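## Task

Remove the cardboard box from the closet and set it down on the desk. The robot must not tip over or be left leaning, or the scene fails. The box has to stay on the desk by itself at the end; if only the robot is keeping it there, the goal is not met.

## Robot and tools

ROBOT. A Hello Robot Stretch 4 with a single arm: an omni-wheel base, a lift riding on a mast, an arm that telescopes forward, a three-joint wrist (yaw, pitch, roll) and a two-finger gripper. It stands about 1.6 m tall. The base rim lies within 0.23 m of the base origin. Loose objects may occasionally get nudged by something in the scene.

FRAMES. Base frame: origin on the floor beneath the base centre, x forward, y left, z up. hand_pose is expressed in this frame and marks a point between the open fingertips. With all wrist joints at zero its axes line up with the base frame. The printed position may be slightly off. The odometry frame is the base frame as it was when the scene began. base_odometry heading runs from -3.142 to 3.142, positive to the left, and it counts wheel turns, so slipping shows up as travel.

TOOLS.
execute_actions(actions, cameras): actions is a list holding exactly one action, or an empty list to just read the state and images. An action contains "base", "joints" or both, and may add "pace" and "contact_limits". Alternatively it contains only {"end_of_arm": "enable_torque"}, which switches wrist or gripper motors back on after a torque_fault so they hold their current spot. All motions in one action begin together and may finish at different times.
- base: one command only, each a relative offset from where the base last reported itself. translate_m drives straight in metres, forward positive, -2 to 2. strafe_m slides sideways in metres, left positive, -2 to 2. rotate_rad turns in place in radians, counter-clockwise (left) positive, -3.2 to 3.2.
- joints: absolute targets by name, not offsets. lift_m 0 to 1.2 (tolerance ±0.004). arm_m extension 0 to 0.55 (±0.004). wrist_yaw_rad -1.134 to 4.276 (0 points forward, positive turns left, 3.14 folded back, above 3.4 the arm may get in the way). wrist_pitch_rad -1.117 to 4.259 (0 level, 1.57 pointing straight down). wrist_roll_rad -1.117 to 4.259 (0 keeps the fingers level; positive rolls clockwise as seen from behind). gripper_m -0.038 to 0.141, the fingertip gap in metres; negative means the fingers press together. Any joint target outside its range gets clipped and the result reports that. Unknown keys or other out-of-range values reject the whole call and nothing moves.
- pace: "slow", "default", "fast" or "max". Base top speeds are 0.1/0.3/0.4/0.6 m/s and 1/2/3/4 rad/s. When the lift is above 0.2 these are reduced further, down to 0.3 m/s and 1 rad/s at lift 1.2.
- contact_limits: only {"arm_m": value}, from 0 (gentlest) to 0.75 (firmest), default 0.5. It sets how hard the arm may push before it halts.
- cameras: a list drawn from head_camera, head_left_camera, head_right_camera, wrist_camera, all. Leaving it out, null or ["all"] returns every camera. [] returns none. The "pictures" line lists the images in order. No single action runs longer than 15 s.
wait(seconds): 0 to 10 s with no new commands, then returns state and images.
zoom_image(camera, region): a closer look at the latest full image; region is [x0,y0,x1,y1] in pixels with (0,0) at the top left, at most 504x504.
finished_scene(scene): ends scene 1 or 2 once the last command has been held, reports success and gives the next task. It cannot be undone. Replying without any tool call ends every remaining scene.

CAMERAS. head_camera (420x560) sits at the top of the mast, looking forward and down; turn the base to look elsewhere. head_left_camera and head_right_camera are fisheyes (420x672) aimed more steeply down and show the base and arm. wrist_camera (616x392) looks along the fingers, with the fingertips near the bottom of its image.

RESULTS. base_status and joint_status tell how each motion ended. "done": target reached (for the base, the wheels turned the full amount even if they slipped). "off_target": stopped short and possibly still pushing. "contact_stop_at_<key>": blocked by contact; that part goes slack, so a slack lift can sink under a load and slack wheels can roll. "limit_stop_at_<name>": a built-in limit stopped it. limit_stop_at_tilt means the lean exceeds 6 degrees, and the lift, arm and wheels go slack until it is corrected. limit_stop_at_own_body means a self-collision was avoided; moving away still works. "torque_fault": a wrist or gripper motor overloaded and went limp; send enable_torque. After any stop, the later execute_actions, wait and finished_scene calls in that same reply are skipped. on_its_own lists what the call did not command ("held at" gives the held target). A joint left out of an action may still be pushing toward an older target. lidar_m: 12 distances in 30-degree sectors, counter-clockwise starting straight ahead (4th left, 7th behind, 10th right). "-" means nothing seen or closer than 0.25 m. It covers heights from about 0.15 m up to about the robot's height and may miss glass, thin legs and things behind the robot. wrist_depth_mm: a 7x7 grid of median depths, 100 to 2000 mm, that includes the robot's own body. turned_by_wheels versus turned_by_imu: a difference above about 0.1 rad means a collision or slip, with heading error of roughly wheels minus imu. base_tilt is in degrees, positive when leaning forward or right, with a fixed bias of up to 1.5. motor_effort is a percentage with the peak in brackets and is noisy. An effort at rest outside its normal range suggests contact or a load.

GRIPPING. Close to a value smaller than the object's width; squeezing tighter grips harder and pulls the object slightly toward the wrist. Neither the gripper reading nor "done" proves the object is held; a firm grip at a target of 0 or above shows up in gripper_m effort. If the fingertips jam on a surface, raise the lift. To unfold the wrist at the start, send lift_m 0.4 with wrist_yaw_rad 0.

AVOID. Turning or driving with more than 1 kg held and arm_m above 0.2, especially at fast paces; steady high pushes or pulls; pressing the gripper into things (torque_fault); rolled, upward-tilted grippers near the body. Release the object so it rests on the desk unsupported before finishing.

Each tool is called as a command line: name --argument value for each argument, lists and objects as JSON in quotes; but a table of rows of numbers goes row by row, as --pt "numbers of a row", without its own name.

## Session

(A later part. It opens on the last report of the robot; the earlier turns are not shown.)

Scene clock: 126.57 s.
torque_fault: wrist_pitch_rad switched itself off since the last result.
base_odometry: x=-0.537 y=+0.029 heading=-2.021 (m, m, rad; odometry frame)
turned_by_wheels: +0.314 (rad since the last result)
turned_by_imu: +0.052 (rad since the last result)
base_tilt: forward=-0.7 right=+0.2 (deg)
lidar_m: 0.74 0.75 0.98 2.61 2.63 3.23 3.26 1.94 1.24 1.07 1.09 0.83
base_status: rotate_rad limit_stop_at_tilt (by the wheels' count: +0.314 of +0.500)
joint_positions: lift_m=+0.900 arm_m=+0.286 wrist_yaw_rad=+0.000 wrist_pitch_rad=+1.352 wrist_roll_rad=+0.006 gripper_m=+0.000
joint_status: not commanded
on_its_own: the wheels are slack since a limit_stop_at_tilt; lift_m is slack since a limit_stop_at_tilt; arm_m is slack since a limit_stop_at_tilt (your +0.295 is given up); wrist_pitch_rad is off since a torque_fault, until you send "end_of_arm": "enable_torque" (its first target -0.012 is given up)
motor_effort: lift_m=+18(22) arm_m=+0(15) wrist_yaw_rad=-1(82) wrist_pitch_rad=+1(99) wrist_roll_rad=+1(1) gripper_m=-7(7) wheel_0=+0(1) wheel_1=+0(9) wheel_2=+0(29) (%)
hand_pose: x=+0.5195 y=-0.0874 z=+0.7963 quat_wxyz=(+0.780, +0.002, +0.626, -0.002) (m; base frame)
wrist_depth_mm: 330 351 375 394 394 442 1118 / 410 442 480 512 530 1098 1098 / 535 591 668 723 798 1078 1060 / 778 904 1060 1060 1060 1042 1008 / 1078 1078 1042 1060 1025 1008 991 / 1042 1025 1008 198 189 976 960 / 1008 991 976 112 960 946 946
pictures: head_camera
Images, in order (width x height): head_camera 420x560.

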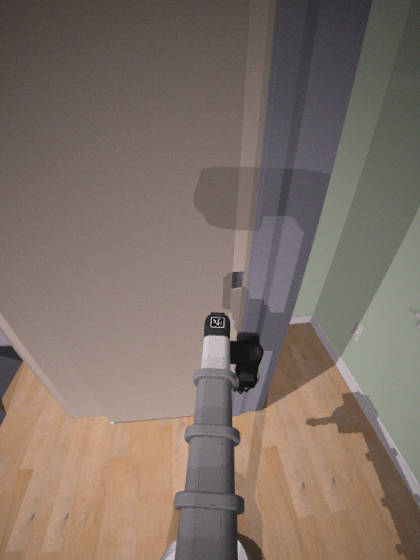

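execute_actions --actions '[{"end_of_arm":"enable_torque"}]' --cameras '[]'

execute_actions --actions '[{"base":{"rotate_rad":0.12},"joints":{"wrist_pitch_rad":0,"arm_m":0.0,"lift_m":0.9}}]' --cameras '[]'

execute_actions --actions '[{"base":{"strafe_m":1.0}}]' --cameras '["head_camera"]'

Scene clock: 129.60 s.
base_odometry: x=-0.537 y=+0.029 heading=-2.021 (m, m, rad; odometry frame)
turned_by_wheels: +0.000 (rad since the last result)
turned_by_imu: +0.001 (rad since the last result)
base_tilt: forward=-0.7 right=+0.2 (deg)
lidar_m: 0.73 0.73 0.97 2.63 2.64 3.23 3.28 1.97 1.27 1.09 1.07 0.80
base_status: not commanded
joint_positions: lift_m=+0.900 arm_m=+0.286 wrist_yaw_rad=+0.000 wrist_pitch_rad=+1.389 wrist_roll_rad=+0.006 gripper_m=+0.000
joint_status: not commanded
end_of_arm: enable_torque: each motor that was off is on again
on_its_own: wrist_pitch_rad is held at +1.389, not at its first target -0.012, since a torque_fault; the wheels are slack since a limit_stop_at_tilt; lift_m is slack since a limit_stop_at_tilt; arm_m is slack since a limit_stop_at_tilt (your +0.295 is given up)
motor_effort: lift_m=+17(17) arm_m=+0(0) wrist_yaw_rad=-2(2) wrist_pitch_rad=+1(1) wrist_roll_rad=+0(0) gripper_m=-6(6) wheel_0=+0(0) wheel_1=+0(0) wheel_2=+0(0) (%)
hand_pose: x=+0.5091 y=-0.0874 z=+0.7942 quat_wxyz=(+0.768, +0.002, +0.640, -0.002) (m; base frame)
wrist_depth_mm: 345 368 397 415 415 488 1098 / 433 469 512 549 580 1060 1078 / 585 647 723 809 991 1078 1042 / 878 1042 1042 1042 1042 1025 991 / 1060 1060 1042 1042 1008 1008 991 / 1025 1025 1008 198 190 991 960 / 1025 991 976 112 960 960 946
pictures: none
No camera images: the call's "cameras" was empty. Leave "cameras" out to get every camera's image.

Scene clock: 131.57 s.
base_odometry: x=-0.537 y=+0.029 heading=-1.902 (m, m, rad; odometry frame)
turned_by_wheels: +0.120 (rad since the last result)
turned_by_imu: +0.123 (rad since the last result)
base_tilt: forward=-0.8 right=+0.3 (deg)
lidar_m: 0.74 0.77 1.08 2.62 2.69 3.47 3.31 1.71 1.19 1.09 1.12 0.74
base_status: done
joint_positions: lift_m=+0.900 arm_m=+0.001 wrist_yaw_rad=+0.000 wrist_pitch_rad=+0.002 wrist_roll_rad=+0.006 gripper_m=+0.000
joint_status: all done
motor_effort: lift_m=+20(18) arm_m=-5(8) wrist_yaw_rad=-1(3) wrist_pitch_rad=-6(11) wrist_roll_rad=-1(0) gripper_m=-5(6) wheel_0=-3(11) wheel_1=+0(5) wheel_2=-1(9) (%)
hand_pose: x=+0.4602 y=-0.0874 z=+1.0773 quat_wxyz=(+1.000, +0.003, +0.001, +0.000) (m; base frame)
wrist_depth_mm: 525 525 530 521 525 508 1229 / 525 530 525 530 525 517 1229 / 525 530 530 535 530 512 1255 / 535 539 530 530 535 517 1281 / 530 535 535 530 539 517 1308 / 535 539 535 198 190 517 1281 / 535 539 535 112 508 521 1281
pictures: none
No camera images: the call's "cameras" was empty. Leave "cameras" out to get every camera's image.

Scene clock: 136.23 s.
base_odometry: x=+0.409 y=-0.296 heading=-1.902 (m, m, rad; odometry frame)
turned_by_wheels: +0.000 (rad since the last result)
turned_by_imu: +0.004 (rad since the last result)
base_tilt: forward=-0.7 right=+0.2 (deg)
lidar_m: 0.77 0.73 1.71 1.61 1.68 2.23 3.39 2.74 2.22 2.10 1.07 0.80
base_status: done
joint_positions: lift_m=+0.900 arm_m=+0.001 wrist_yaw_rad=+0.000 wrist_pitch_rad=+0.002 wrist_roll_rad=+0.006 gripper_m=+0.000
joint_status: not commanded
motor_effort: lift_m=+21(20) arm_m=-5(5) wrist_yaw_rad=-1(2) wrist_pitch_rad=-7(5) wrist_roll_rad=-1(2) gripper_m=-6(6) wheel_0=+0(7) wheel_1=-1(11) wheel_2=+0(0) (%)
hand_pose: x=+0.4602 y=-0.0874 z=+1.0773 quat_wxyz=(+1.000, +0.003, +0.001, +0.000) (m; base frame)
wrist_depth_mm: 504 904 1205 1205 521 517 517 / 504 904 1042 1060 521 525 521 / 500 976 1205 1229 530 530 525 / 496 960 1229 1229 535 525 525 / 492 931 1229 1205 535 530 530 / 492 842 917 198 190 530 530 / 488 866 1255 112 535 530 535
pictures: head_camera
Images, in order (width x height): head_camera 420x560.

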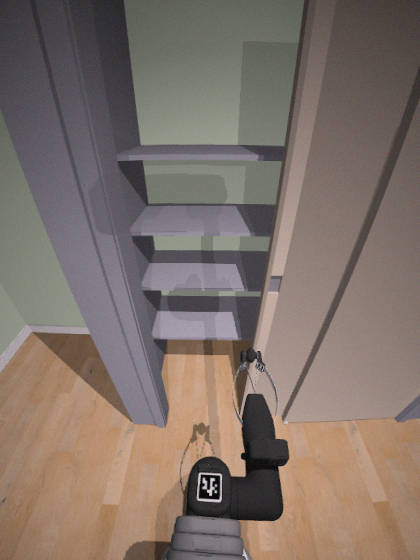

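Extend into the opening, then strafe right to push the rear door edge.

execute_actions --actions '[{"joints":{"arm_m":0.4}}]' --cameras '[]'

execute_actions --actions '[{"base":{"strafe_m":-0.3},"pace":"slow"}]' --cameras '["head_camera"]'

Scene clock: 139.93 s.
base_odometry: x=+0.409 y=-0.296 heading=-1.902 (m, m, rad; odometry frame)
turned_by_wheels: +0.000 (rad since the last result)
turned_by_imu: +0.001 (rad since the last result)
base_tilt: forward=-0.7 right=+0.1 (deg)
lidar_m: 0.76 0.73 1.71 1.62 1.68 2.22 3.39 2.71 2.26 2.07 1.05 0.79
base_status: not commanded
joint_positions: lift_m=+0.900 arm_m=+0.399 wrist_yaw_rad=+0.000 wrist_pitch_rad=+0.002 wrist_roll_rad=+0.006 gripper_m=+0.000
joint_status: all done
motor_effort: lift_m=+20(20) arm_m=+5(6) wrist_yaw_rad=-1(1) wrist_pitch_rad=-5(6) wrist_roll_rad=+0(2) gripper_m=-5(5) wheel_0=+0(0) wheel_1=-1(1) wheel_2=+0(0) (%)
hand_pose: x=+0.8586 y=-0.0874 z=+1.0774 quat_wxyz=(+1.000, +0.003, +0.001, +0.000) (m; base frame)
wrist_depth_mm: 621 661 683 699 699 621 126 / 661 798 809 788 798 798 127 / 661 798 809 809 798 809 128 / 591 809 820 809 809 394 129 / 654 809 809 820 809 809 130 / 640 831 809 198 190 715 130 / 585 621 544 112 591 145 131
pictures: none
No camera images: the call's "cameras" was empty. Leave "cameras" out to get every camera's image.

Scene clock: 144.10 s.
base_odometry: x=+0.125 y=-0.199 heading=-1.897 (m, m, rad; odometry frame)
turned_by_wheels: +0.005 (rad since the last result)
turned_by_imu: +0.042 (rad since the last result)
base_tilt: forward=-0.7 right=+0.2 (deg)
lidar_m: 0.73 0.89 1.00 1.92 1.98 2.73 3.38 2.61 1.92 1.81 0.99 0.74
base_status: done
joint_positions: lift_m=+0.900 arm_m=+0.399 wrist_yaw_rad=+0.017 wrist_pitch_rad=+0.002 wrist_roll_rad=+0.006 gripper_m=+0.000
joint_status: not commanded
on_its_own: wrist_yaw_rad is at rest, and its effort (-49) is outside its rest range (-13 to +13)
motor_effort: lift_m=+20(20) arm_m=+4(5) wrist_yaw_rad=-49(60) wrist_pitch_rad=-6(8) wrist_roll_rad=-1(0) gripper_m=-14(15) wheel_0=+31(33) wheel_1=+11(14) wheel_2=+15(18) (%)
hand_pose: x=+0.8601 y=-0.0826 z=+1.0773 quat_wxyz=(+1.000, +0.003, +0.001, +0.008) (m; base frame)
wrist_depth_mm: 654 668 691 707 149 129 127 / 854 831 842 798 154 129 128 / 854 854 831 820 158 130 128 / 854 854 831 809 162 130 129 / 866 854 842 820 167 132 129 / 842 854 188 198 154 142 140 / 621 580 574 112 134 143 141
pictures: head_camera
Images, in order (width x height): head_camera 420x560.

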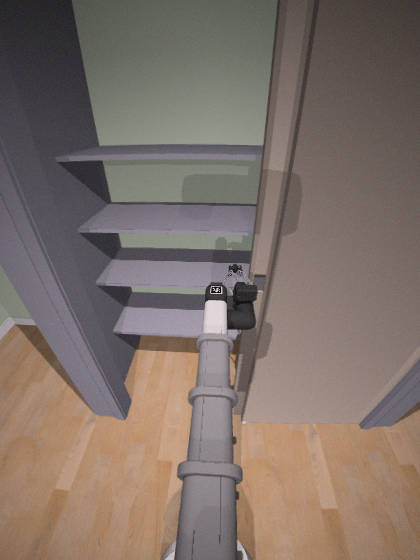

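Rear door fully open. Retry the front door.

execute_actions --actions '[{"base":{"strafe_m":0.03},"joints":{"arm_m":0.0}}]' --cameras '[]'

execute_actions --actions '[{"base":{"strafe_m":-0.75}}]' --cameras '["wrist_camera"]'

Scene clock: 147.47 s.
base_odometry: x=+0.154 y=-0.209 heading=-1.897 (m, m, rad; odometry frame)
turned_by_wheels: +0.000 (rad since the last result)
turned_by_imu: +0.001 (rad since the last result)
base_tilt: forward=-0.7 right=+0.3 (deg)
lidar_m: 0.75 0.86 1.01 1.88 1.95 2.64 3.38 2.67 1.96 1.83 1.03 0.74
base_status: done
joint_positions: lift_m=+0.900 arm_m=+0.001 wrist_yaw_rad=+0.000 wrist_pitch_rad=+0.002 wrist_roll_rad=+0.006 gripper_m=+0.000
joint_status: all done
motor_effort: lift_m=+21(20) arm_m=-5(7) wrist_yaw_rad=-1(52) wrist_pitch_rad=-6(6) wrist_roll_rad=-1(0) gripper_m=-5(14) wheel_0=-1(23) wheel_1=+0(17) wheel_2=+3(14) (%)
hand_pose: x=+0.4602 y=-0.0874 z=+1.0773 quat_wxyz=(+1.000, +0.003, +0.001, +0.000) (m; base frame)
wrist_depth_mm: 931 1205 1229 1229 525 469 466 / 904 1025 1025 1078 530 477 473 / 931 1229 1229 1229 525 480 473 / 891 1205 1229 1229 530 480 477 / 931 1255 1229 1229 535 484 480 / 891 1060 917 198 190 484 480 / 917 1255 1229 112 488 488 484
pictures: none
No camera images: the call's "cameras" was empty. Leave "cameras" out to get every camera's image.

Scene clock: 151.30 s.
base_odometry: x=-0.557 y=+0.032 heading=-1.897 (m, m, rad; odometry frame)
turned_by_wheels: +0.000 (rad since the last result)
turned_by_imu: -0.001 (rad since the last result)
base_tilt: forward=-0.7 right=+0.2 (deg)
lidar_m: 0.70 0.75 1.46 2.63 2.72 3.47 2.90 1.62 1.17 1.07 1.09 0.73
base_status: done
joint_positions: lift_m=+0.900 arm_m=+0.001 wrist_yaw_rad=+0.000 wrist_pitch_rad=+0.002 wrist_roll_rad=+0.006 gripper_m=+0.000
joint_status: not commanded
motor_effort: lift_m=+20(20) arm_m=-4(4) wrist_yaw_rad=+0(2) wrist_pitch_rad=-7(7) wrist_roll_rad=+0(0) gripper_m=-5(6) wheel_0=+2(12) wheel_1=+0(10) wheel_2=+0(1) (%)
hand_pose: x=+0.4602 y=-0.0874 z=+1.0773 quat_wxyz=(+1.000, +0.003, +0.001, +0.000) (m; base frame)
wrist_depth_mm: 508 504 496 492 484 462 462 / 512 500 500 496 488 466 462 / 508 508 504 496 492 469 469 / 512 512 504 500 492 469 466 / 517 508 508 496 496 473 469 / 517 512 508 198 190 473 473 / 525 517 508 112 504 466 473
pictures: wrist_camera
Images, in order (width x height): wrist_camera 616x392.

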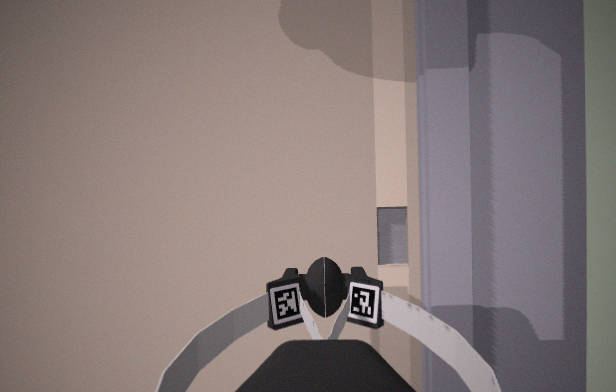

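Pull 85px → 0.115; aim 0.095.

execute_actions --actions '[{"base":{"strafe_m":-0.095}}]' --cameras '[]'

execute_actions --actions '[{"joints":{"arm_m":0.4},"contact_limits":{"arm_m":0.3}}]' --cameras '[]'

Scene clock: 156.37 s.
base_odometry: x=-0.647 y=+0.062 heading=-1.897 (m, m, rad; odometry frame)
turned_by_wheels: +0.000 (rad since the last result)
turned_by_imu: +0.001 (rad since the last result)
base_tilt: forward=-0.7 right=+0.3 (deg)
lidar_m: 0.69 0.72 1.46 2.73 2.81 3.45 3.38 1.45 1.06 0.97 1.02 0.72
base_status: done
joint_positions: lift_m=+0.900 arm_m=+0.001 wrist_yaw_rad=+0.000 wrist_pitch_rad=+0.002 wrist_roll_rad=+0.006 gripper_m=+0.000
joint_status: not commanded
motor_effort: lift_m=+20(20) arm_m=-4(5) wrist_yaw_rad=-2(1) wrist_pitch_rad=-7(5) wrist_roll_rad=+0(0) gripper_m=-5(6) wheel_0=+3(10) wheel_1=-1(9) wheel_2=+0(1) (%)
hand_pose: x=+0.4602 y=-0.0874 z=+1.0773 quat_wxyz=(+1.000, +0.003, +0.001, +0.000) (m; base frame)
wrist_depth_mm: 512 500 492 496 469 466 1182 / 512 504 500 492 469 466 1205 / 517 504 500 492 473 469 1205 / 517 508 504 496 473 473 1182 / 512 508 508 504 477 477 1205 / 517 512 508 198 190 477 1205 / 521 512 508 112 484 480 1205
pictures: none
No camera images: the call's "cameras" was empty. Leave "cameras" out to get every camera's image.

Scene clock: 158.33 s.
base_odometry: x=-0.647 y=+0.062 heading=-1.897 (m, m, rad; odometry frame)
turned_by_wheels: +0.000 (rad since the last result)
turned_by_imu: +0.016 (rad since the last result)
base_tilt: forward=-0.7 right=+0.2 (deg)
lidar_m: 0.70 0.74 1.47 2.72 2.85 3.42 2.92 1.45 1.06 0.98 1.02 0.72
base_status: not commanded
joint_positions: lift_m=+0.900 arm_m=+0.266 wrist_yaw_rad=-0.002 wrist_pitch_rad=+0.002 wrist_roll_rad=+0.006 gripper_m=+0.000
joint_status: arm_m contact_stop (moved +0.266 of +0.399)
on_its_own: arm_m is slack since a contact_stop (your +0.400 is given up)
motor_effort: lift_m=+20(20) arm_m=+0(19) wrist_yaw_rad=+5(67) wrist_pitch_rad=-5(12) wrist_roll_rad=-1(0) gripper_m=-5(7) wheel_0=+1(5) wheel_1=+0(8) wheel_2=+1(11) (%)
contact_limits: arm_m 0.3
hand_pose: x=+0.7256 y=-0.0880 z=+1.0775 quat_wxyz=(+1.000, +0.003, +0.001, -0.001) (m; base frame)
wrist_depth_mm: 238 235 231 229 218 193 204 / 238 236 233 229 223 194 205 / 240 237 234 230 228 194 206 / 240 237 236 232 229 195 206 / 243 240 236 234 230 197 208 / 243 241 237 198 190 197 208 / 246 241 238 112 200 197 209
pictures: none
No camera images: the call's "cameras" was empty. Leave "cameras" out to get every camera's image.

execute_actions --actions '[{"base":{"strafe_m":0.2},"joints":{"arm_m":0.275},"contact_limits":{"arm_m":0.6},"pace":"slow"}]' --cameras '["head_camera"]'

Scene clock: 162.37 s.
base_odometry: x=-0.457 y=-0.002 heading=-1.898 (m, m, rad; odometry frame)
turned_by_wheels: -0.001 (rad since the last result)
turned_by_imu: -0.180 (rad since the last result)
base_tilt: forward=-1.6 right=+0.7 (deg)
lidar_m: 0.66 0.69 0.84 2.58 2.61 3.17 3.35 2.03 1.29 1.12 1.11 0.74
base_status: done
joint_positions: lift_m=+0.900 arm_m=+0.273 wrist_yaw_rad=-0.016 wrist_pitch_rad=+0.008 wrist_roll_rad=+0.006 gripper_m=+0.000
joint_status: all done
on_its_own: wrist_yaw_rad is at rest, and its effort (+46) is outside its rest range (-13 to +13); wrist_pitch_rad is at rest, and its effort (-24) is outside its rest range (-23 to +23)
motor_effort: lift_m=+20(19) arm_m=+14(14) wrist_yaw_rad=+46(49) wrist_pitch_rad=-24(31) wrist_roll_rad=+1(0) gripper_m=-4(6) wheel_0=-4(8) wheel_1=+4(9) wheel_2=-14(13) (%)
contact_limits: arm_m 0.6
hand_pose: x=+0.7305 y=-0.0920 z=+1.0757 quat_wxyz=(+1.000, +0.003, +0.004, -0.008) (m; base frame)
wrist_depth_mm: 208 214 223 229 227 211 234 / 208 215 222 230 230 213 236 / 209 216 223 230 235 213 236 / 210 216 224 232 235 215 236 / 211 218 224 232 236 215 236 / 211 218 224 191 190 215 237 / 212 217 225 112 223 215 239
pictures: head_camera
Images, in order (width x height): head_camera 420x560.

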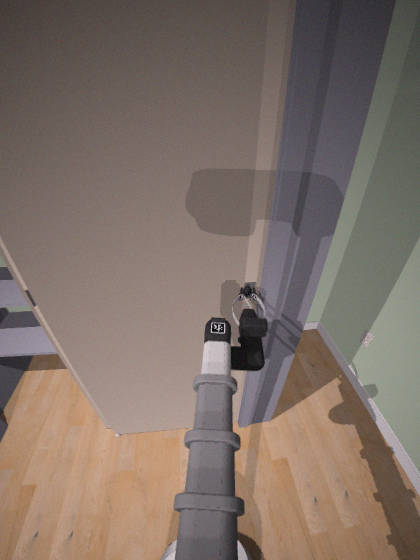

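execute_actions --actions '[{"joints":{"arm_m":0.15}}]' --cameras '[]'

execute_actions --actions '[{"base":{"rotate_rad":0.18}}]' --cameras '["wrist_camera"]'

Scene clock: 166.30 s.
base_odometry: x=-0.457 y=-0.002 heading=-1.897 (m, m, rad; odometry frame)
turned_by_wheels: +0.001 (rad since the last result)
turned_by_imu: -0.006 (rad since the last result)
base_tilt: forward=-0.7 right=+0.2 (deg)
lidar_m: 0.65 0.67 0.83 1.56 2.60 3.16 3.35 2.06 1.30 1.12 1.10 0.71
base_status: not commanded
joint_positions: lift_m=+0.900 arm_m=+0.151 wrist_yaw_rad=+0.000 wrist_pitch_rad=+0.002 wrist_roll_rad=+0.006 gripper_m=+0.000
joint_status: all done
motor_effort: lift_m=+20(19) arm_m=-4(10) wrist_yaw_rad=+0(44) wrist_pitch_rad=-6(24) wrist_roll_rad=+0(0) gripper_m=-6(7) wheel_0=+0(6) wheel_1=+0(4) wheel_2=+1(15) (%)
hand_pose: x=+0.6102 y=-0.0875 z=+1.0774 quat_wxyz=(+1.000, +0.003, +0.001, +0.000) (m; base frame)
wrist_depth_mm: 297 306 315 325 315 330 340 / 297 306 315 325 320 332 340 / 298 307 317 325 320 334 340 / 300 310 317 327 322 334 342 / 300 310 319 329 322 334 343 / 301 312 319 198 190 334 347 / 301 310 320 112 315 325 347
pictures: none
No camera images: the call's "cameras" was empty. Leave "cameras" out to get every camera's image.

Scene clock: 167.20 s.
base_odometry: x=-0.457 y=-0.002 heading=-1.717 (m, m, rad; odometry frame)
turned_by_wheels: +0.179 (rad since the last result)
turned_by_imu: +0.183 (rad since the last result)
base_tilt: forward=-0.7 right=+0.2 (deg)
lidar_m: 0.66 0.69 1.39 2.59 2.70 3.49 3.40 1.65 1.23 1.12 1.16 0.69
base_status: done
joint_positions: lift_m=+0.900 arm_m=+0.151 wrist_yaw_rad=+0.000 wrist_pitch_rad=+0.002 wrist_roll_rad=+0.006 gripper_m=+0.000
joint_status: not commanded
motor_effort: lift_m=+19(20) arm_m=-4(4) wrist_yaw_rad=-1(0) wrist_pitch_rad=-6(6) wrist_roll_rad=+0(1) gripper_m=-5(6) wheel_0=-3(5) wheel_1=-2(7) wheel_2=-3(10) (%)
hand_pose: x=+0.6102 y=-0.0874 z=+1.0774 quat_wxyz=(+1.000, +0.003, +0.001, +0.000) (m; base frame)
wrist_depth_mm: 314 307 306 300 296 293 286 / 315 309 307 304 298 296 289 / 315 312 306 303 300 297 290 / 317 312 309 306 303 300 286 / 319 314 310 306 303 307 289 / 322 317 312 198 190 301 294 / 320 319 312 112 304 303 294
pictures: wrist_camera
Images, in order (width x height): wrist_camera 616x392.

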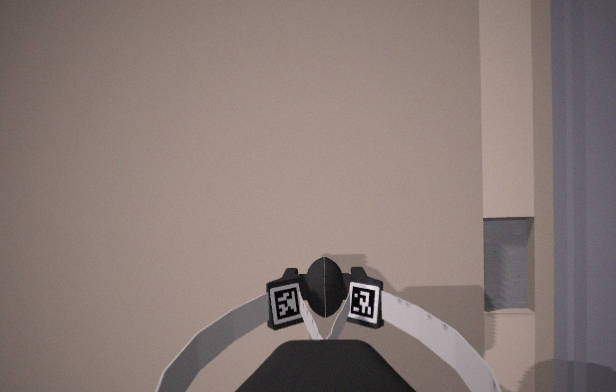

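execute_actions --actions '[{"base":{"strafe_m":-0.145}}]' --cameras '[]'

execute_actions --actions '[{"joints":{"arm_m":0.4},"contact_limits":{"arm_m":0.15}}]' --cameras '["wrist_camera"]'

Scene clock: 170.57 s.
base_odometry: x=-0.601 y=+0.019 heading=-1.717 (m, m, rad; odometry frame)
turned_by_wheels: +0.000 (rad since the last result)
turned_by_imu: +0.000 (rad since the last result)
base_tilt: forward=-0.7 right=+0.2 (deg)
lidar_m: 0.66 0.70 1.41 2.73 2.83 3.49 2.97 1.46 1.05 0.97 1.02 0.66
base_status: done
joint_positions: lift_m=+0.900 arm_m=+0.151 wrist_yaw_rad=+0.000 wrist_pitch_rad=+0.002 wrist_roll_rad=+0.006 gripper_m=+0.000
joint_status: not commanded
motor_effort: lift_m=+19(19) arm_m=-4(4) wrist_yaw_rad=-1(2) wrist_pitch_rad=-5(6) wrist_roll_rad=+0(0) gripper_m=-5(6) wheel_0=+2(11) wheel_1=-2(10) wheel_2=+0(5) (%)
hand_pose: x=+0.6102 y=-0.0874 z=+1.0774 quat_wxyz=(+1.000, +0.003, +0.001, +0.000) (m; base frame)
wrist_depth_mm: 312 307 306 300 266 277 276 / 314 309 304 300 268 278 274 / 314 310 306 303 270 279 277 / 317 312 309 304 270 279 277 / 317 314 307 306 272 282 281 / 319 317 310 198 189 283 282 / 322 319 309 112 273 277 283
pictures: none
No camera images: the call's "cameras" was empty. Leave "cameras" out to get every camera's image.

Scene clock: 171.80 s.
base_odometry: x=-0.601 y=+0.019 heading=-1.717 (m, m, rad; odometry frame)
turned_by_wheels: +0.000 (rad since the last result)
turned_by_imu: +0.008 (rad since the last result)
base_tilt: forward=-0.8 right=+0.3 (deg)
lidar_m: 0.65 0.71 1.43 2.73 2.86 3.47 3.40 1.46 1.01 0.97 1.02 0.68
base_status: not commanded
joint_positions: lift_m=+0.900 arm_m=+0.222 wrist_yaw_rad=-0.001 wrist_pitch_rad=+0.002 wrist_roll_rad=+0.006 gripper_m=+0.000
joint_status: arm_m contact_stop (moved +0.071 of +0.249)
on_its_own: arm_m is slack since a contact_stop (your +0.400 is given up)
motor_effort: lift_m=+19(19) arm_m=+0(16) wrist_yaw_rad=+1(27) wrist_pitch_rad=-4(11) wrist_roll_rad=+0(1) gripper_m=-7(6) wheel_0=+3(4) wheel_1=+0(6) wheel_2=-3(10) (%)
contact_limits: arm_m 0.15
hand_pose: x=+0.6813 y=-0.0877 z=+1.0775 quat_wxyz=(+1.000, +0.003, +0.001, +0.000) (m; base frame)
wrist_depth_mm: 241 238 234 231 229 195 206 / 243 238 235 232 229 196 207 / 245 240 237 234 230 197 208 / 246 241 237 236 231 199 209 / 247 243 239 236 232 200 211 / 248 243 240 198 190 200 211 / 249 245 239 112 212 201 212
pictures: wrist_camera
Images, in order (width x height): wrist_camera 616x392.

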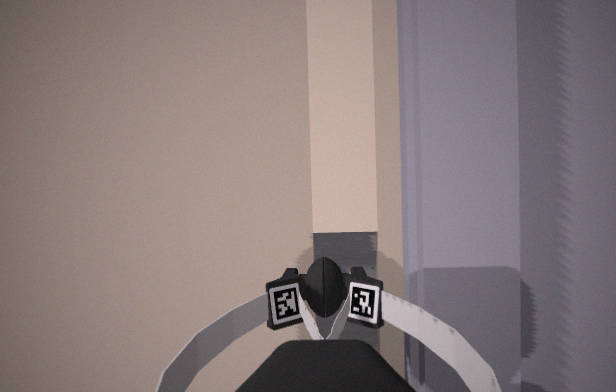

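execute_actions --actions '[{"base":{"strafe_m":0.2},"joints":{"arm_m":0.222},"pace":"slow"}]' --cameras '["head_camera"]'

Scene clock: 176.43 s.
base_odometry: x=-0.403 y=-0.010 heading=-1.719 (m, m, rad; odometry frame)
turned_by_wheels: -0.002 (rad since the last result)
turned_by_imu: -0.017 (rad since the last result)
base_tilt: forward=-0.7 right=+0.2 (deg)
lidar_m: 0.67 0.70 1.35 2.53 2.63 3.49 3.42 1.76 1.28 1.18 1.23 0.73
base_status: done
joint_positions: lift_m=+0.900 arm_m=+0.222 wrist_yaw_rad=-0.015 wrist_pitch_rad=+0.002 wrist_roll_rad=+0.006 gripper_m=+0.000
joint_status: all done
on_its_own: wrist_yaw_rad is at rest, and its effort (+41) is outside its rest range (-13 to +13)
motor_effort: lift_m=+19(19) arm_m=+0(2) wrist_yaw_rad=+41(72) wrist_pitch_rad=-4(5) wrist_roll_rad=+0(1) gripper_m=-12(16) wheel_0=-10(25) wheel_1=+2(5) wheel_2=-13(11) (%)
hand_pose: x=+0.6801 y=-0.0917 z=+1.0775 quat_wxyz=(+1.000, +0.003, +0.001, -0.007) (m; base frame)
wrist_depth_mm: 236 236 233 232 232 640 466 / 238 236 235 235 234 691 473 / 239 237 236 236 234 699 480 / 239 239 237 236 236 615 484 / 241 240 239 237 242 715 484 / 242 242 239 215 187 661 488 / 244 242 241 112 238 554 492
pictures: head_camera
Images, in order (width x height): head_camera 420x560.

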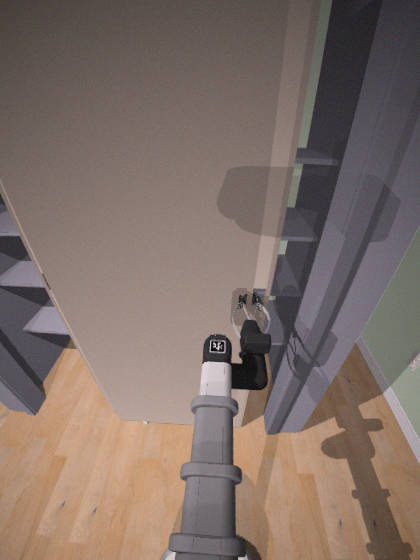

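Working.

execute_actions --actions '[{"base":{"strafe_m":0.47},"joints":{"arm_m":0.222},"pace":"slow"}]' --cameras '["head_camera"]'

Scene clock: 183.27 s.
base_odometry: x=+0.061 y=-0.080 heading=-1.721 (m, m, rad; odometry frame)
turned_by_wheels: -0.002 (rad since the last result)
turned_by_imu: -0.278 (rad since the last result)
base_tilt: forward=-0.8 right=+0.3 (deg)
lidar_m: 0.60 0.59 0.67 1.13 2.15 2.46 3.46 2.69 1.89 1.57 1.57 0.70
base_status: done
joint_positions: lift_m=+0.900 arm_m=+0.195 wrist_yaw_rad=-0.021 wrist_pitch_rad=+0.002 wrist_roll_rad=+0.006 gripper_m=+0.000
joint_status: arm_m off_target (ended at +0.195, target +0.222)
on_its_own: wrist_yaw_rad is at rest, and its effort (+59) is outside its rest range (-13 to +13)
motor_effort: lift_m=+19(19) arm_m=+0(2) wrist_yaw_rad=+59(68) wrist_pitch_rad=-6(7) wrist_roll_rad=+0(0) gripper_m=-7(17) wheel_0=-13(24) wheel_1=+2(5) wheel_2=-13(13) (%)
hand_pose: x=+0.6523 y=-0.0934 z=+1.0774 quat_wxyz=(+1.000, +0.003, +0.001, -0.010) (m; base frame)
wrist_depth_mm: 191 202 216 230 245 661 621 / 192 204 216 230 247 715 621 / 193 204 217 231 248 715 627 / 193 206 218 232 249 723 634 / 194 206 219 229 249 723 634 / 195 206 216 193 186 715 634 / 195 207 215 112 255 264 634
pictures: head_camera
Images, in order (width x height): head_camera 420x560.

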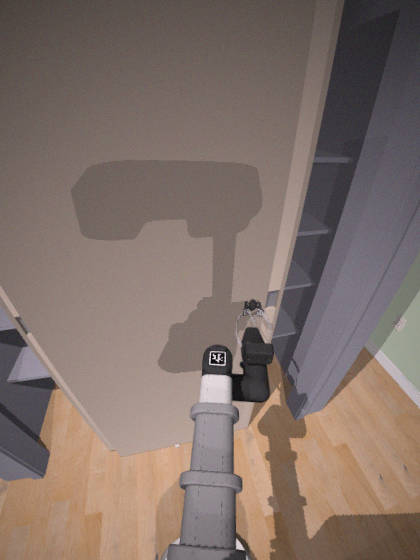

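execute_actions --actions '[{"joints":{"arm_m":0.0}}]' --cameras '[]'

execute_actions --actions '[{"base":{"rotate_rad":0.3}}]' --cameras '[]'

execute_actions --actions '[{"base":{"strafe_m":-0.25}}]' --cameras '["head_camera","wrist_camera"]'

Scene clock: 185.60 s.
base_odometry: x=+0.062 y=-0.080 heading=-1.719 (m, m, rad; odometry frame)
turned_by_wheels: +0.002 (rad since the last result)
turned_by_imu: -0.010 (rad since the last result)
base_tilt: forward=-0.7 right=+0.2 (deg)
lidar_m: 0.59 0.58 0.68 1.12 2.13 2.45 3.45 2.66 1.91 1.57 1.57 0.70
base_status: not commanded
joint_positions: lift_m=+0.900 arm_m=+0.186 wrist_yaw_rad=-0.002 wrist_pitch_rad=+0.002 wrist_roll_rad=+0.006 gripper_m=+0.000
joint_status: arm_m contact_stop (moved -0.008 of -0.195)
on_its_own: arm_m is slack since a contact_stop (your +0.000 is given up)
motor_effort: lift_m=+18(19) arm_m=+0(24) wrist_yaw_rad=+5(91) wrist_pitch_rad=-5(16) wrist_roll_rad=-1(1) gripper_m=-7(8) wheel_0=-1(11) wheel_1=+0(8) wheel_2=-3(19) (%)
hand_pose: x=+0.6455 y=-0.0879 z=+1.0775 quat_wxyz=(+1.000, +0.003, +0.001, -0.001) (m; base frame)
wrist_depth_mm: 198 208 220 234 248 647 634 / 198 209 221 235 250 267 634 / 199 210 223 236 250 267 640 / 199 211 223 236 252 268 647 / 200 211 224 236 254 278 640 / 201 211 220 198 190 278 654 / 202 213 223 112 256 268 654
pictures: none
No camera images: the call's "cameras" was empty. Leave "cameras" out to get every camera's image.

not run: a stop came earlier in this reply.

not run: a stop came earlier in this reply.

execute_actions --actions '[{"joints":{"arm_m":0.0}}]' --cameras '[]'

execute_actions --actions '[{"base":{"rotate_rad":0.3}}]' --cameras '[]'

execute_actions --actions '[{"base":{"strafe_m":-0.25}}]' --cameras '["head_camera","wrist_camera"]'

Scene clock: 189.17 s.
base_odometry: x=+0.062 y=-0.080 heading=-1.719 (m, m, rad; odometry frame)
turned_by_wheels: +0.000 (rad since the last result)
turned_by_imu: +0.001 (rad since the last result)
base_tilt: forward=-0.7 right=+0.2 (deg)
lidar_m: 0.59 0.58 0.67 1.11 2.14 2.44 3.47 2.64 1.90 1.57 1.55 0.70
base_status: not commanded
joint_positions: lift_m=+0.900 arm_m=+0.001 wrist_yaw_rad=+0.000 wrist_pitch_rad=+0.002 wrist_roll_rad=+0.006 gripper_m=+0.000
joint_status: all done
motor_effort: lift_m=+19(18) arm_m=-5(6) wrist_yaw_rad=-2(4) wrist_pitch_rad=-5(6) wrist_roll_rad=+0(1) gripper_m=-7(6) wheel_0=-1(1) wheel_1=+0(0) wheel_2=-4(4) (%)
hand_pose: x=+0.4602 y=-0.0874 z=+1.0775 quat_wxyz=(+1.000, +0.003, +0.001, +0.000) (m; base frame)
wrist_depth_mm: 349 370 392 413 439 854 597 / 351 370 392 415 442 904 597 / 351 373 394 415 445 917 597 / 349 370 397 415 445 878 603 / 353 375 397 418 455 931 609 / 355 377 392 198 190 854 609 / 353 375 392 112 452 831 615
pictures: none
No camera images: the call's "cameras" was empty. Leave "cameras" out to get every camera's image.

Scene clock: 190.23 s.
base_odometry: x=+0.062 y=-0.080 heading=-1.420 (m, m, rad; odometry frame)
turned_by_wheels: +0.300 (rad since the last result)
turned_by_imu: +0.306 (rad since the last result)
base_tilt: forward=-0.7 right=+0.2 (deg)
lidar_m: 0.59 0.61 0.97 2.13 2.22 3.06 3.51 2.25 1.70 1.55 0.89 0.62
base_status: done
joint_positions: lift_m=+0.900 arm_m=+0.001 wrist_yaw_rad=+0.000 wrist_pitch_rad=+0.002 wrist_roll_rad=+0.006 gripper_m=+0.000
joint_status: not commanded
motor_effort: lift_m=+19(19) arm_m=-5(5) wrist_yaw_rad=-2(1) wrist_pitch_rad=-6(6) wrist_roll_rad=-1(0) gripper_m=-7(6) wheel_0=-3(13) wheel_1=-1(6) wheel_2=-2(9) (%)
hand_pose: x=+0.4602 y=-0.0874 z=+1.0775 quat_wxyz=(+1.000, +0.003, +0.001, +0.000) (m; base frame)
wrist_depth_mm: 382 377 373 366 359 355 351 / 382 377 373 370 364 357 353 / 382 382 373 370 364 359 357 / 387 382 377 373 366 362 355 / 387 382 379 370 368 364 357 / 389 384 382 198 190 366 359 / 392 389 377 112 370 364 362
pictures: none
No camera images: the call's "cameras" was empty. Leave "cameras" out to get every camera's image.

Scene clock: 192.37 s.
base_odometry: x=-0.186 y=-0.118 heading=-1.420 (m, m, rad; odometry frame)
turned_by_wheels: +0.000 (rad since the last result)
turned_by_imu: +0.000 (rad since the last result)
base_tilt: forward=-0.7 right=+0.2 (deg)
lidar_m: 0.57 0.60 0.85 2.39 2.50 3.42 3.49 1.89 1.41 1.31 0.80 0.73
base_status: done
joint_positions: lift_m=+0.900 arm_m=+0.001 wrist_yaw_rad=+0.000 wrist_pitch_rad=+0.002 wrist_roll_rad=+0.006 gripper_m=+0.000
joint_status: not commanded
motor_effort: lift_m=+19(19) arm_m=-5(4) wrist_yaw_rad=-1(2) wrist_pitch_rad=-6(5) wrist_roll_rad=-1(1) gripper_m=-9(5) wheel_0=+2(14) wheel_1=-1(9) wheel_2=+0(0) (%)
hand_pose: x=+0.4602 y=-0.0874 z=+1.0775 quat_wxyz=(+1.000, +0.003, +0.001, +0.000) (m; base frame)
wrist_depth_mm: 379 377 370 364 661 759 661 / 379 377 370 366 904 1008 699 / 382 379 375 370 1060 1078 707 / 387 382 373 370 668 1008 707 / 387 379 377 373 1078 1060 715 / 389 384 377 198 190 842 699 / 394 384 377 112 1118 788 707
pictures: head_camera, wrist_camera
Images, in order (width x height): head_camera 420x560, wrist_camera 616x392.

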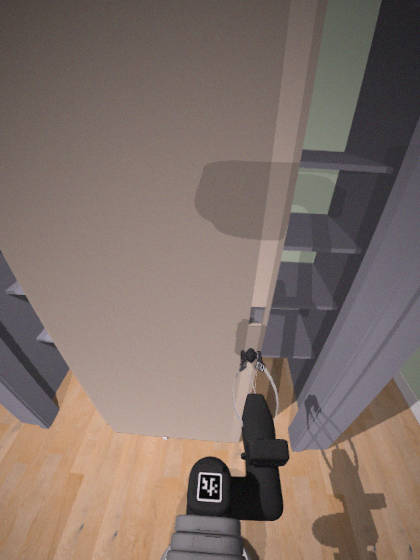

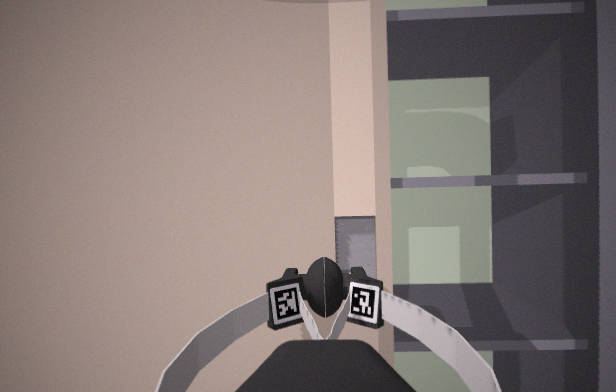

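execute_actions --actions '[{"base":{"strafe_m":-0.13}}]' --cameras '[]'

execute_actions --actions '[{"joints":{"arm_m":0.3}}]' --cameras '[]'

execute_actions --actions '[{"base":{"strafe_m":0.45},"pace":"slow"}]' --cameras '["head_camera"]'

Scene clock: 195.77 s.
base_odometry: x=-0.314 y=-0.138 heading=-1.420 (m, m, rad; odometry frame)
turned_by_wheels: +0.000 (rad since the last result)
turned_by_imu: +0.001 (rad since the last result)
base_tilt: forward=-0.7 right=+0.2 (deg)
lidar_m: 0.58 0.61 0.85 2.52 2.65 3.56 3.51 1.74 1.25 1.17 1.24 0.65
base_status: done
joint_positions: lift_m=+0.900 arm_m=+0.001 wrist_yaw_rad=+0.000 wrist_pitch_rad=+0.002 wrist_roll_rad=+0.006 gripper_m=+0.000
joint_status: not commanded
motor_effort: lift_m=+19(19) arm_m=-4(4) wrist_yaw_rad=-2(4) wrist_pitch_rad=-5(6) wrist_roll_rad=+1(0) gripper_m=-5(5) wheel_0=+2(11) wheel_1=+0(10) wheel_2=+0(2) (%)
hand_pose: x=+0.4602 y=-0.0874 z=+1.0775 quat_wxyz=(+1.000, +0.003, +0.001, +0.000) (m; base frame)
wrist_depth_mm: 377 375 368 741 750 699 370 / 382 373 370 1078 1060 778 377 / 379 375 370 1098 1060 788 379 / 382 375 373 1098 1078 732 379 / 384 379 375 1078 1098 798 382 / 387 379 375 198 189 741 387 / 387 384 377 112 1098 668 387
pictures: none
No camera images: the call's "cameras" was empty. Leave "cameras" out to get every camera's image.

Scene clock: 197.77 s.
base_odometry: x=-0.314 y=-0.138 heading=-1.420 (m, m, rad; odometry frame)
turned_by_wheels: +0.000 (rad since the last result)
turned_by_imu: +0.000 (rad since the last result)
base_tilt: forward=-0.6 right=+0.2 (deg)
lidar_m: 0.57 0.61 0.85 2.53 2.63 3.56 3.51 1.73 1.24 1.17 1.22 0.65
base_status: not commanded
joint_positions: lift_m=+0.900 arm_m=+0.299 wrist_yaw_rad=+0.000 wrist_pitch_rad=+0.002 wrist_roll_rad=+0.006 gripper_m=+0.000
joint_status: all done
motor_effort: lift_m=+19(19) arm_m=+5(5) wrist_yaw_rad=-1(1) wrist_pitch_rad=-5(6) wrist_roll_rad=-1(1) gripper_m=-6(6) wheel_0=+2(2) wheel_1=+0(0) wheel_2=+0(0) (%)
hand_pose: x=+0.7586 y=-0.0874 z=+1.0775 quat_wxyz=(+1.000, +0.003, +0.001, +0.000) (m; base frame)
wrist_depth_mm: - 668 683 691 707 668 521 / - 798 798 788 768 759 535 / - 809 809 788 778 768 530 / - 809 809 778 788 691 480 / - 820 809 788 798 768 544 / - 820 820 198 189 750 535 / - 603 544 112 591 549 512
pictures: none
No camera images: the call's "cameras" was empty. Leave "cameras" out to get every camera's image.

Scene clock: 203.40 s.
base_odometry: x=+0.131 y=-0.071 heading=-1.423 (m, m, rad; odometry frame)
turned_by_wheels: -0.003 (rad since the last result)
turned_by_imu: -0.070 (rad since the last result)
base_tilt: forward=-0.7 right=+0.2 (deg)
lidar_m: 0.56 0.59 0.78 2.09 2.15 2.81 3.50 2.51 1.75 1.61 0.92 0.95
base_status: done
joint_positions: lift_m=+0.900 arm_m=+0.299 wrist_yaw_rad=-0.014 wrist_pitch_rad=+0.002 wrist_roll_rad=+0.006 gripper_m=+0.000
joint_status: not commanded
on_its_own: wrist_yaw_rad is at rest, and its effort (+40) is outside its rest range (-13 to +13)
motor_effort: lift_m=+18(19) arm_m=+4(5) wrist_yaw_rad=+40(48) wrist_pitch_rad=-6(6) wrist_roll_rad=+0(0) gripper_m=-9(9) wheel_0=-21(26) wheel_1=-4(6) wheel_2=-13(13) (%)
hand_pose: x=+0.7575 y=-0.0915 z=+1.0775 quat_wxyz=(+1.000, +0.003, +0.001, -0.007) (m; base frame)
wrist_depth_mm: - 668 683 699 699 715 723 / - 768 768 788 798 798 809 / - - 768 788 798 798 809 / - - 778 788 798 809 809 / - - 778 798 798 809 809 / - - 778 198 190 809 820 / - - 559 112 591 530 574
pictures: head_camera
Images, in order (width x height): head_camera 420x560.

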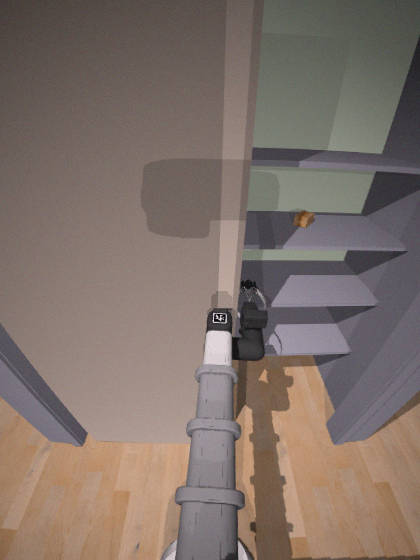

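Box visible on the same shelf.

execute_actions --actions '[{"base":{"strafe_m":-0.25},"joints":{"arm_m":0.0,"lift_m":1.02,"gripper_m":0.12}}]' --cameras '["wrist_camera"]'

Scene clock: 206.57 s.
base_odometry: x=-0.117 y=-0.107 heading=-1.423 (m, m, rad; odometry frame)
turned_by_wheels: +0.000 (rad since the last result)
turned_by_imu: +0.000 (rad since the last result)
base_tilt: forward=-0.7 right=+0.2 (deg)
lidar_m: 0.90 0.61 0.79 2.33 2.40 3.14 3.49 2.11 1.50 1.36 0.88 0.76
base_status: done
joint_positions: lift_m=+1.020 arm_m=+0.001 wrist_yaw_rad=+0.000 wrist_pitch_rad=+0.002 wrist_roll_rad=+0.006 gripper_m=+0.120
joint_status: all done
motor_effort: lift_m=+22(23) arm_m=-5(8) wrist_yaw_rad=+0(40) wrist_pitch_rad=-6(8) wrist_roll_rad=+0(1) gripper_m=-1(12) wheel_0=+0(17) wheel_1=+0(11) wheel_2=-2(13) (%)
hand_pose: x=+0.4602 y=-0.0875 z=+1.1972 quat_wxyz=(+1.000, +0.003, +0.001, +0.000) (m; base frame)
wrist_depth_mm: 373 1078 1098 1098 1078 991 668 / 373 1098 809 820 842 866 683 / 375 1078 1098 1098 1098 991 683 / 375 1098 1098 1118 1098 1008 691 / 375 1042 768 946 904 842 699 / 375 1118 206 1098 1042 842 707 / 392 831 866 112 842 820 707
pictures: wrist_camera
Images, in order (width x height): wrist_camera 616x392.

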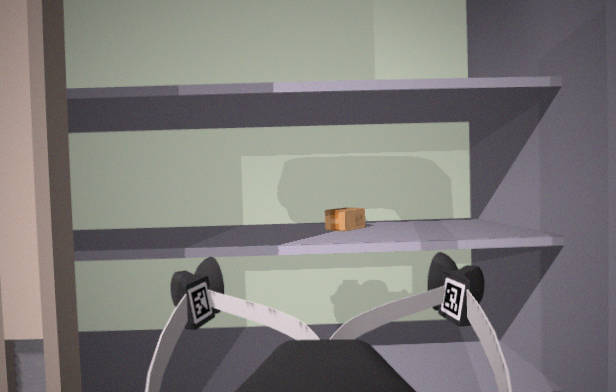

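execute_actions --actions '[{"base":{"strafe_m":-0.09}}]' --cameras '[]'

execute_actions --actions '[{"base":{"translate_m":0.25},"joints":{"arm_m":0.3}}]' --cameras '["wrist_camera"]'

Scene clock: 209.70 s.
base_odometry: x=-0.206 y=-0.121 heading=-1.423 (m, m, rad; odometry frame)
turned_by_wheels: +0.000 (rad since the last result)
turned_by_imu: +0.000 (rad since the last result)
base_tilt: forward=-0.6 right=+0.1 (deg)
lidar_m: 0.89 0.66 0.78 2.43 2.48 3.27 3.49 1.98 1.38 1.27 1.31 0.70
base_status: done
joint_positions: lift_m=+1.020 arm_m=+0.001 wrist_yaw_rad=+0.000 wrist_pitch_rad=+0.002 wrist_roll_rad=+0.006 gripper_m=+0.120
joint_status: not commanded
motor_effort: lift_m=+22(22) arm_m=-4(4) wrist_yaw_rad=-1(1) wrist_pitch_rad=-6(6) wrist_roll_rad=+0(3) gripper_m=-1(1) wheel_0=+0(12) wheel_1=+0(10) wheel_2=+0(1) (%)
hand_pose: x=+0.4602 y=-0.0875 z=+1.1972 quat_wxyz=(+1.000, +0.003, +0.001, +0.000) (m; base frame)
wrist_depth_mm: 1098 1078 1098 1118 1098 809 439 / 1098 1098 1118 820 842 759 439 / 1060 1098 1098 1078 1118 820 445 / 1078 1098 1118 1118 1118 842 449 / 1118 1060 788 917 1118 732 452 / 1098 1098 206 1138 1025 699 452 / 891 820 878 112 842 732 455
pictures: none
No camera images: the call's "cameras" was empty. Leave "cameras" out to get every camera's image.

Scene clock: 212.00 s.
base_odometry: x=-0.169 y=-0.368 heading=-1.423 (m, m, rad; odometry frame)
turned_by_wheels: +0.000 (rad since the last result)
turned_by_imu: +0.000 (rad since the last result)
base_tilt: forward=-0.6 right=+0.2 (deg)
lidar_m: 0.65 0.43 0.49 1.11 2.51 3.26 3.73 1.98 1.35 1.25 0.53 0.53
base_status: done
joint_positions: lift_m=+1.020 arm_m=+0.299 wrist_yaw_rad=+0.000 wrist_pitch_rad=+0.002 wrist_roll_rad=+0.006 gripper_m=+0.120
joint_status: all done
motor_effort: lift_m=+22(22) arm_m=+5(5) wrist_yaw_rad=-1(1) wrist_pitch_rad=-6(6) wrist_roll_rad=+1(0) gripper_m=+0(1) wheel_0=+3(8) wheel_1=+2(5) wheel_2=-2(12) (%)
hand_pose: x=+0.7586 y=-0.0874 z=+1.1972 quat_wxyz=(+1.000, +0.003, +0.001, +0.000) (m; base frame)
wrist_depth_mm: 389 397 402 413 415 424 427 / 549 549 549 549 554 554 525 / 554 559 554 559 559 559 530 / 559 554 554 554 559 559 535 / 554 559 554 384 564 564 488 / 345 338 206 324 270 265 304 / 230 216 227 112 220 213 212
pictures: wrist_camera
Images, in order (width x height): wrist_camera 616x392.

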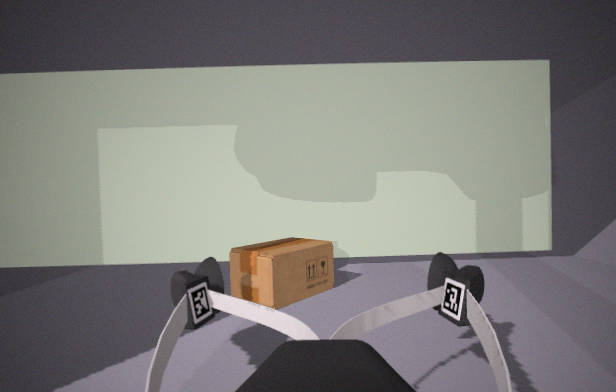

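execute_actions --actions '[{"joints":{"arm_m":0.46,"wrist_yaw_rad":0.08,"gripper_m":0.141}}]' --cameras '["wrist_camera"]'

Scene clock: 214.87 s.
base_odometry: x=-0.169 y=-0.368 heading=-1.423 (m, m, rad; odometry frame)
turned_by_wheels: +0.000 (rad since the last result)
turned_by_imu: +0.001 (rad since the last result)
base_tilt: forward=-0.7 right=+0.2 (deg)
lidar_m: 0.65 0.44 0.47 1.15 2.51 3.29 3.73 1.99 1.35 1.26 0.51 0.52
base_status: not commanded
joint_positions: lift_m=+1.020 arm_m=+0.459 wrist_yaw_rad=+0.080 wrist_pitch_rad=+0.002 wrist_roll_rad=+0.006 gripper_m=+0.141
joint_status: all done
motor_effort: lift_m=+22(22) arm_m=+5(5) wrist_yaw_rad=-3(1) wrist_pitch_rad=-6(5) wrist_roll_rad=-1(1) gripper_m=+0(1) wheel_0=+4(3) wheel_1=+3(3) wheel_2=-2(3) (%)
hand_pose: x=+0.9246 y=-0.0641 z=+1.1972 quat_wxyz=(+0.999, +0.003, +0.001, +0.040) (m; base frame)
wrist_depth_mm: 397 394 389 387 375 373 368 / 407 397 392 387 379 373 368 / 407 402 397 389 384 377 373 / 407 404 394 392 384 379 370 / 410 404 397 392 387 379 375 / 347 309 196 191 223 213 304 / 231 228 203 112 219 214 213
pictures: wrist_camera
Images, in order (width x height): wrist_camera 616x392.

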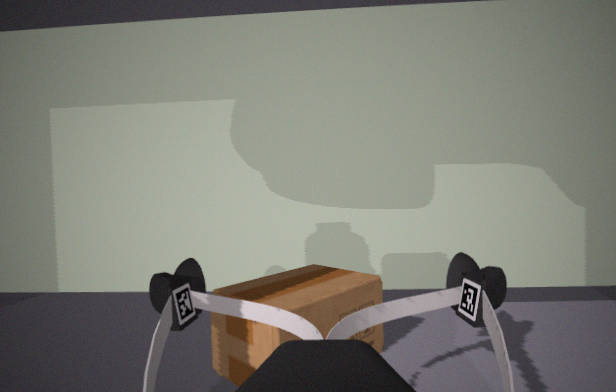

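execute_actions --actions '[{"joints":{"gripper_m":0.0}}]' --cameras '[]'

execute_actions --actions '[{"joints":{"lift_m":1.06}}]' --cameras '[]'

execute_actions --actions '[{"joints":{"arm_m":0.0,"wrist_yaw_rad":0}}]' --cameras '["wrist_camera"]'

Scene clock: 218.60 s.
base_odometry: x=-0.169 y=-0.368 heading=-1.423 (m, m, rad; odometry frame)
turned_by_wheels: +0.000 (rad since the last result)
turned_by_imu: +0.001 (rad since the last result)
base_tilt: forward=-0.6 right=+0.2 (deg)
lidar_m: 0.65 0.43 0.47 1.14 2.52 3.28 3.75 1.97 1.36 1.26 0.51 0.52
base_status: not commanded
joint_positions: lift_m=+1.020 arm_m=+0.459 wrist_yaw_rad=+0.080 wrist_pitch_rad=+0.002 wrist_roll_rad=+0.006 gripper_m=+0.001
joint_status: all done
motor_effort: lift_m=+21(21) arm_m=+5(5) wrist_yaw_rad=-1(1) wrist_pitch_rad=-5(6) wrist_roll_rad=+0(0) gripper_m=-28(27) wheel_0=+4(4) wheel_1=+3(3) wheel_2=-3(2) (%)
hand_pose: x=+0.9246 y=-0.0641 z=+1.1972 quat_wxyz=(+0.999, +0.003, +0.001, +0.040) (m; base frame)
wrist_depth_mm: 394 394 389 387 379 373 368 / 402 399 392 387 379 373 373 / 407 399 397 387 384 375 373 / 407 404 394 392 387 379 375 / 415 407 399 392 387 377 375 / 343 336 183 176 185 307 304 / 230 214 213 112 219 201 213
pictures: none
No camera images: the call's "cameras" was empty. Leave "cameras" out to get every camera's image.

Scene clock: 219.60 s.
base_odometry: x=-0.169 y=-0.368 heading=-1.423 (m, m, rad; odometry frame)
turned_by_wheels: +0.000 (rad since the last result)
turned_by_imu: +0.000 (rad since the last result)
base_tilt: forward=-0.7 right=+0.3 (deg)
lidar_m: 0.63 0.45 0.47 1.14 2.51 3.27 3.76 2.00 1.36 1.25 0.51 0.53
base_status: not commanded
joint_positions: lift_m=+1.060 arm_m=+0.459 wrist_yaw_rad=+0.080 wrist_pitch_rad=+0.003 wrist_roll_rad=+0.006 gripper_m=+0.001
joint_status: all done
motor_effort: lift_m=+22(23) arm_m=+5(5) wrist_yaw_rad=-1(3) wrist_pitch_rad=-8(7) wrist_roll_rad=+0(0) gripper_m=-27(28) wheel_0=+4(4) wheel_1=+2(2) wheel_2=-2(3) (%)
hand_pose: x=+0.9246 y=-0.0641 z=+1.2370 quat_wxyz=(+0.999, +0.003, +0.002, +0.040) (m; base frame)
wrist_depth_mm: 303 309 317 324 327 332 334 / 404 397 392 389 382 375 370 / 404 399 397 389 382 377 373 / 407 402 397 392 387 379 375 / 415 404 397 389 384 382 375 / 410 407 184 176 185 379 375 / 314 291 291 112 297 276 289
pictures: none
No camera images: the call's "cameras" was empty. Leave "cameras" out to get every camera's image.

Scene clock: 222.03 s.
base_odometry: x=-0.169 y=-0.368 heading=-1.423 (m, m, rad; odometry frame)
turned_by_wheels: +0.000 (rad since the last result)
turned_by_imu: +0.001 (rad since the last result)
base_tilt: forward=-0.7 right=+0.2 (deg)
lidar_m: 0.64 0.43 0.49 1.13 2.50 3.27 3.76 1.99 1.37 1.25 0.52 0.54
base_status: not commanded
joint_positions: lift_m=+1.060 arm_m=+0.001 wrist_yaw_rad=+0.000 wrist_pitch_rad=+0.003 wrist_roll_rad=+0.006 gripper_m=+0.001
joint_status: all done
motor_effort: lift_m=+22(22) arm_m=-5(3) wrist_yaw_rad=-1(6) wrist_pitch_rad=-7(8) wrist_roll_rad=-1(0) gripper_m=-28(28) wheel_0=+3(3) wheel_1=+2(3) wheel_2=-3(3) (%)
hand_pose: x=+0.4602 y=-0.0875 z=+1.2369 quat_wxyz=(+1.000, +0.003, +0.002, +0.000) (m; base frame)
wrist_depth_mm: 831 842 854 842 842 768 544 / 512 517 484 496 508 521 504 / 842 854 842 854 854 778 554 / 854 854 854 854 866 798 559 / 842 854 854 842 798 707 569 / 477 477 183 176 185 462 504 / 854 878 866 112 866 809 564
pictures: wrist_camera
Images, in order (width x height): wrist_camera 616x392.

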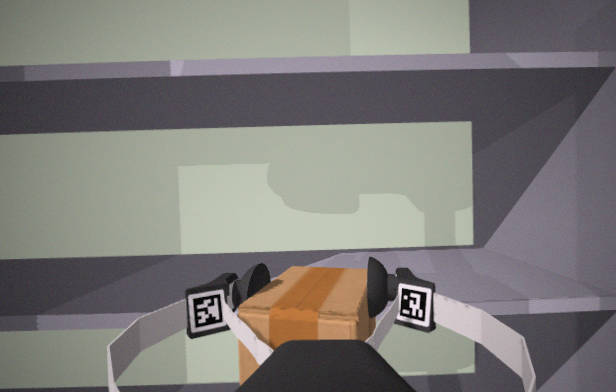

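execute_actions --actions '[{"base":{"translate_m":-1.0},"pace":"fast"}]' --cameras '[]'

execute_actions --actions '[{"base":{"rotate_rad":-3.0}}]' --cameras '["head_camera"]'

Scene clock: 227.77 s.
base_odometry: x=-0.316 y=+0.621 heading=-1.423 (m, m, rad; odometry frame)
turned_by_wheels: +0.000 (rad since the last result)
turned_by_imu: +0.003 (rad since the last result)
base_tilt: forward=-0.7 right=+0.1 (deg)
lidar_m: 1.36 1.38 1.79 2.37 2.42 2.86 2.26 1.98 1.43 1.35 1.40 1.40
base_status: done
joint_positions: lift_m=+1.060 arm_m=+0.001 wrist_yaw_rad=+0.000 wrist_pitch_rad=+0.003 wrist_roll_rad=+0.006 gripper_m=+0.001
joint_status: not commanded
motor_effort: lift_m=+22(22) arm_m=-4(5) wrist_yaw_rad=-1(1) wrist_pitch_rad=-9(9) wrist_roll_rad=+0(1) gripper_m=-27(28) wheel_0=-3(5) wheel_1=-3(6) wheel_2=+0(14) (%)
hand_pose: x=+0.4602 y=-0.0874 z=+1.2369 quat_wxyz=(+1.000, +0.003, +0.002, +0.000) (m; base frame)
wrist_depth_mm: 1098 1118 1808 1863 1708 1118 1756 / 1118 1098 1863 1808 1756 1118 1756 / 1138 1118 1863 1921 1618 1138 1756 / 1138 1160 1808 1863 1618 1138 1808 / 1138 1138 1160 1863 1661 1138 1808 / 1160 1138 183 176 185 1138 1808 / 1160 1138 1138 112 1205 1138 1808
pictures: none
No camera images: the call's "cameras" was empty. Leave "cameras" out to get every camera's image.

Scene clock: 231.17 s.
base_odometry: x=-0.316 y=+0.621 heading=+1.861 (m, m, rad; odometry frame)
turned_by_wheels: -2.999 (rad since the last result)
turned_by_imu: -3.061 (rad since the last result)
base_tilt: forward=-0.6 right=+0.2 (deg)
lidar_m: 1.88 1.83 1.39 1.35 1.41 1.39 1.34 1.45 2.47 2.40 2.53 1.90
base_status: done
joint_positions: lift_m=+1.060 arm_m=+0.001 wrist_yaw_rad=+0.000 wrist_pitch_rad=+0.003 wrist_roll_rad=+0.006 gripper_m=+0.001
joint_status: not commanded
motor_effort: lift_m=+22(22) arm_m=-4(5) wrist_yaw_rad=-3(2) wrist_pitch_rad=-9(9) wrist_roll_rad=-1(1) gripper_m=-28(28) wheel_0=+3(8) wheel_1=+2(7) wheel_2=+2(7) (%)
hand_pose: x=+0.4602 y=-0.0875 z=+1.2369 quat_wxyz=(+1.000, +0.003, +0.002, +0.000) (m; base frame)
wrist_depth_mm: 1756 - - - - - - / 1756 - - - - - - / 1808 - - - - - - / 1708 - - - - - - / 1756 - - 1983 1863 - - / 1708 - 183 176 185 - - / 1708 - - 112 - - -
pictures: head_camera
Images, in order (width x height): head_camera 420x560.

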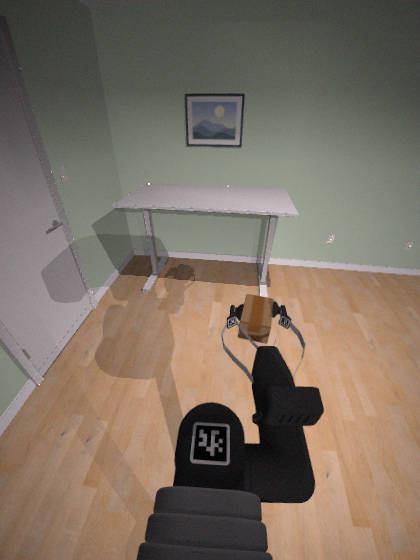

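execute_actions --actions '[{"base":{"translate_m":1.45},"pace":"fast"}]' --cameras '["head_camera"]'

Scene clock: 237.80 s.
base_odometry: x=-0.731 y=+2.010 heading=+1.861 (m, m, rad; odometry frame)
turned_by_wheels: +0.000 (rad since the last result)
turned_by_imu: -0.001 (rad since the last result)
base_tilt: forward=-0.6 right=+0.2 (deg)
lidar_m: 0.43 0.47 0.68 1.19 1.34 1.94 2.78 2.98 2.57 2.50 0.58 0.45
base_status: done
joint_positions: lift_m=+1.060 arm_m=+0.001 wrist_yaw_rad=+0.000 wrist_pitch_rad=+0.003 wrist_roll_rad=+0.006 gripper_m=+0.001
joint_status: not commanded
motor_effort: lift_m=+22(22) arm_m=-4(5) wrist_yaw_rad=+0(2) wrist_pitch_rad=-9(9) wrist_roll_rad=+0(0) gripper_m=-28(28) wheel_0=+1(7) wheel_1=+2(8) wheel_2=+0(9) (%)
hand_pose: x=+0.4602 y=-0.0874 z=+1.2369 quat_wxyz=(+1.000, +0.003, +0.002, +0.000) (m; base frame)
wrist_depth_mm: 1118 1078 1025 976 991 960 931 / 1118 1042 1025 976 991 960 931 / 1118 1060 1008 991 991 976 946 / 1118 1078 1042 1025 1008 991 931 / 1138 1078 1060 1042 991 976 946 / 1098 1078 183 176 185 976 960 / 732 683 676 112 691 640 668
pictures: head_camera
Images, in order (width x height): head_camera 420x560.

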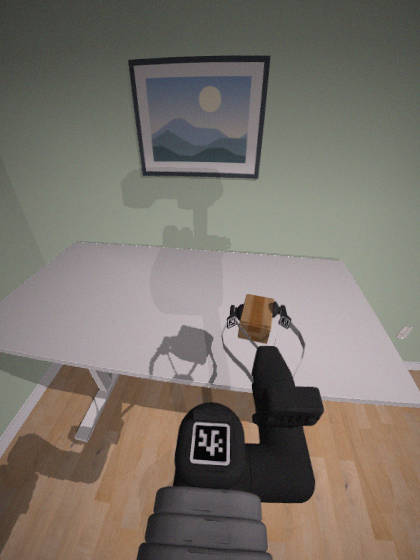

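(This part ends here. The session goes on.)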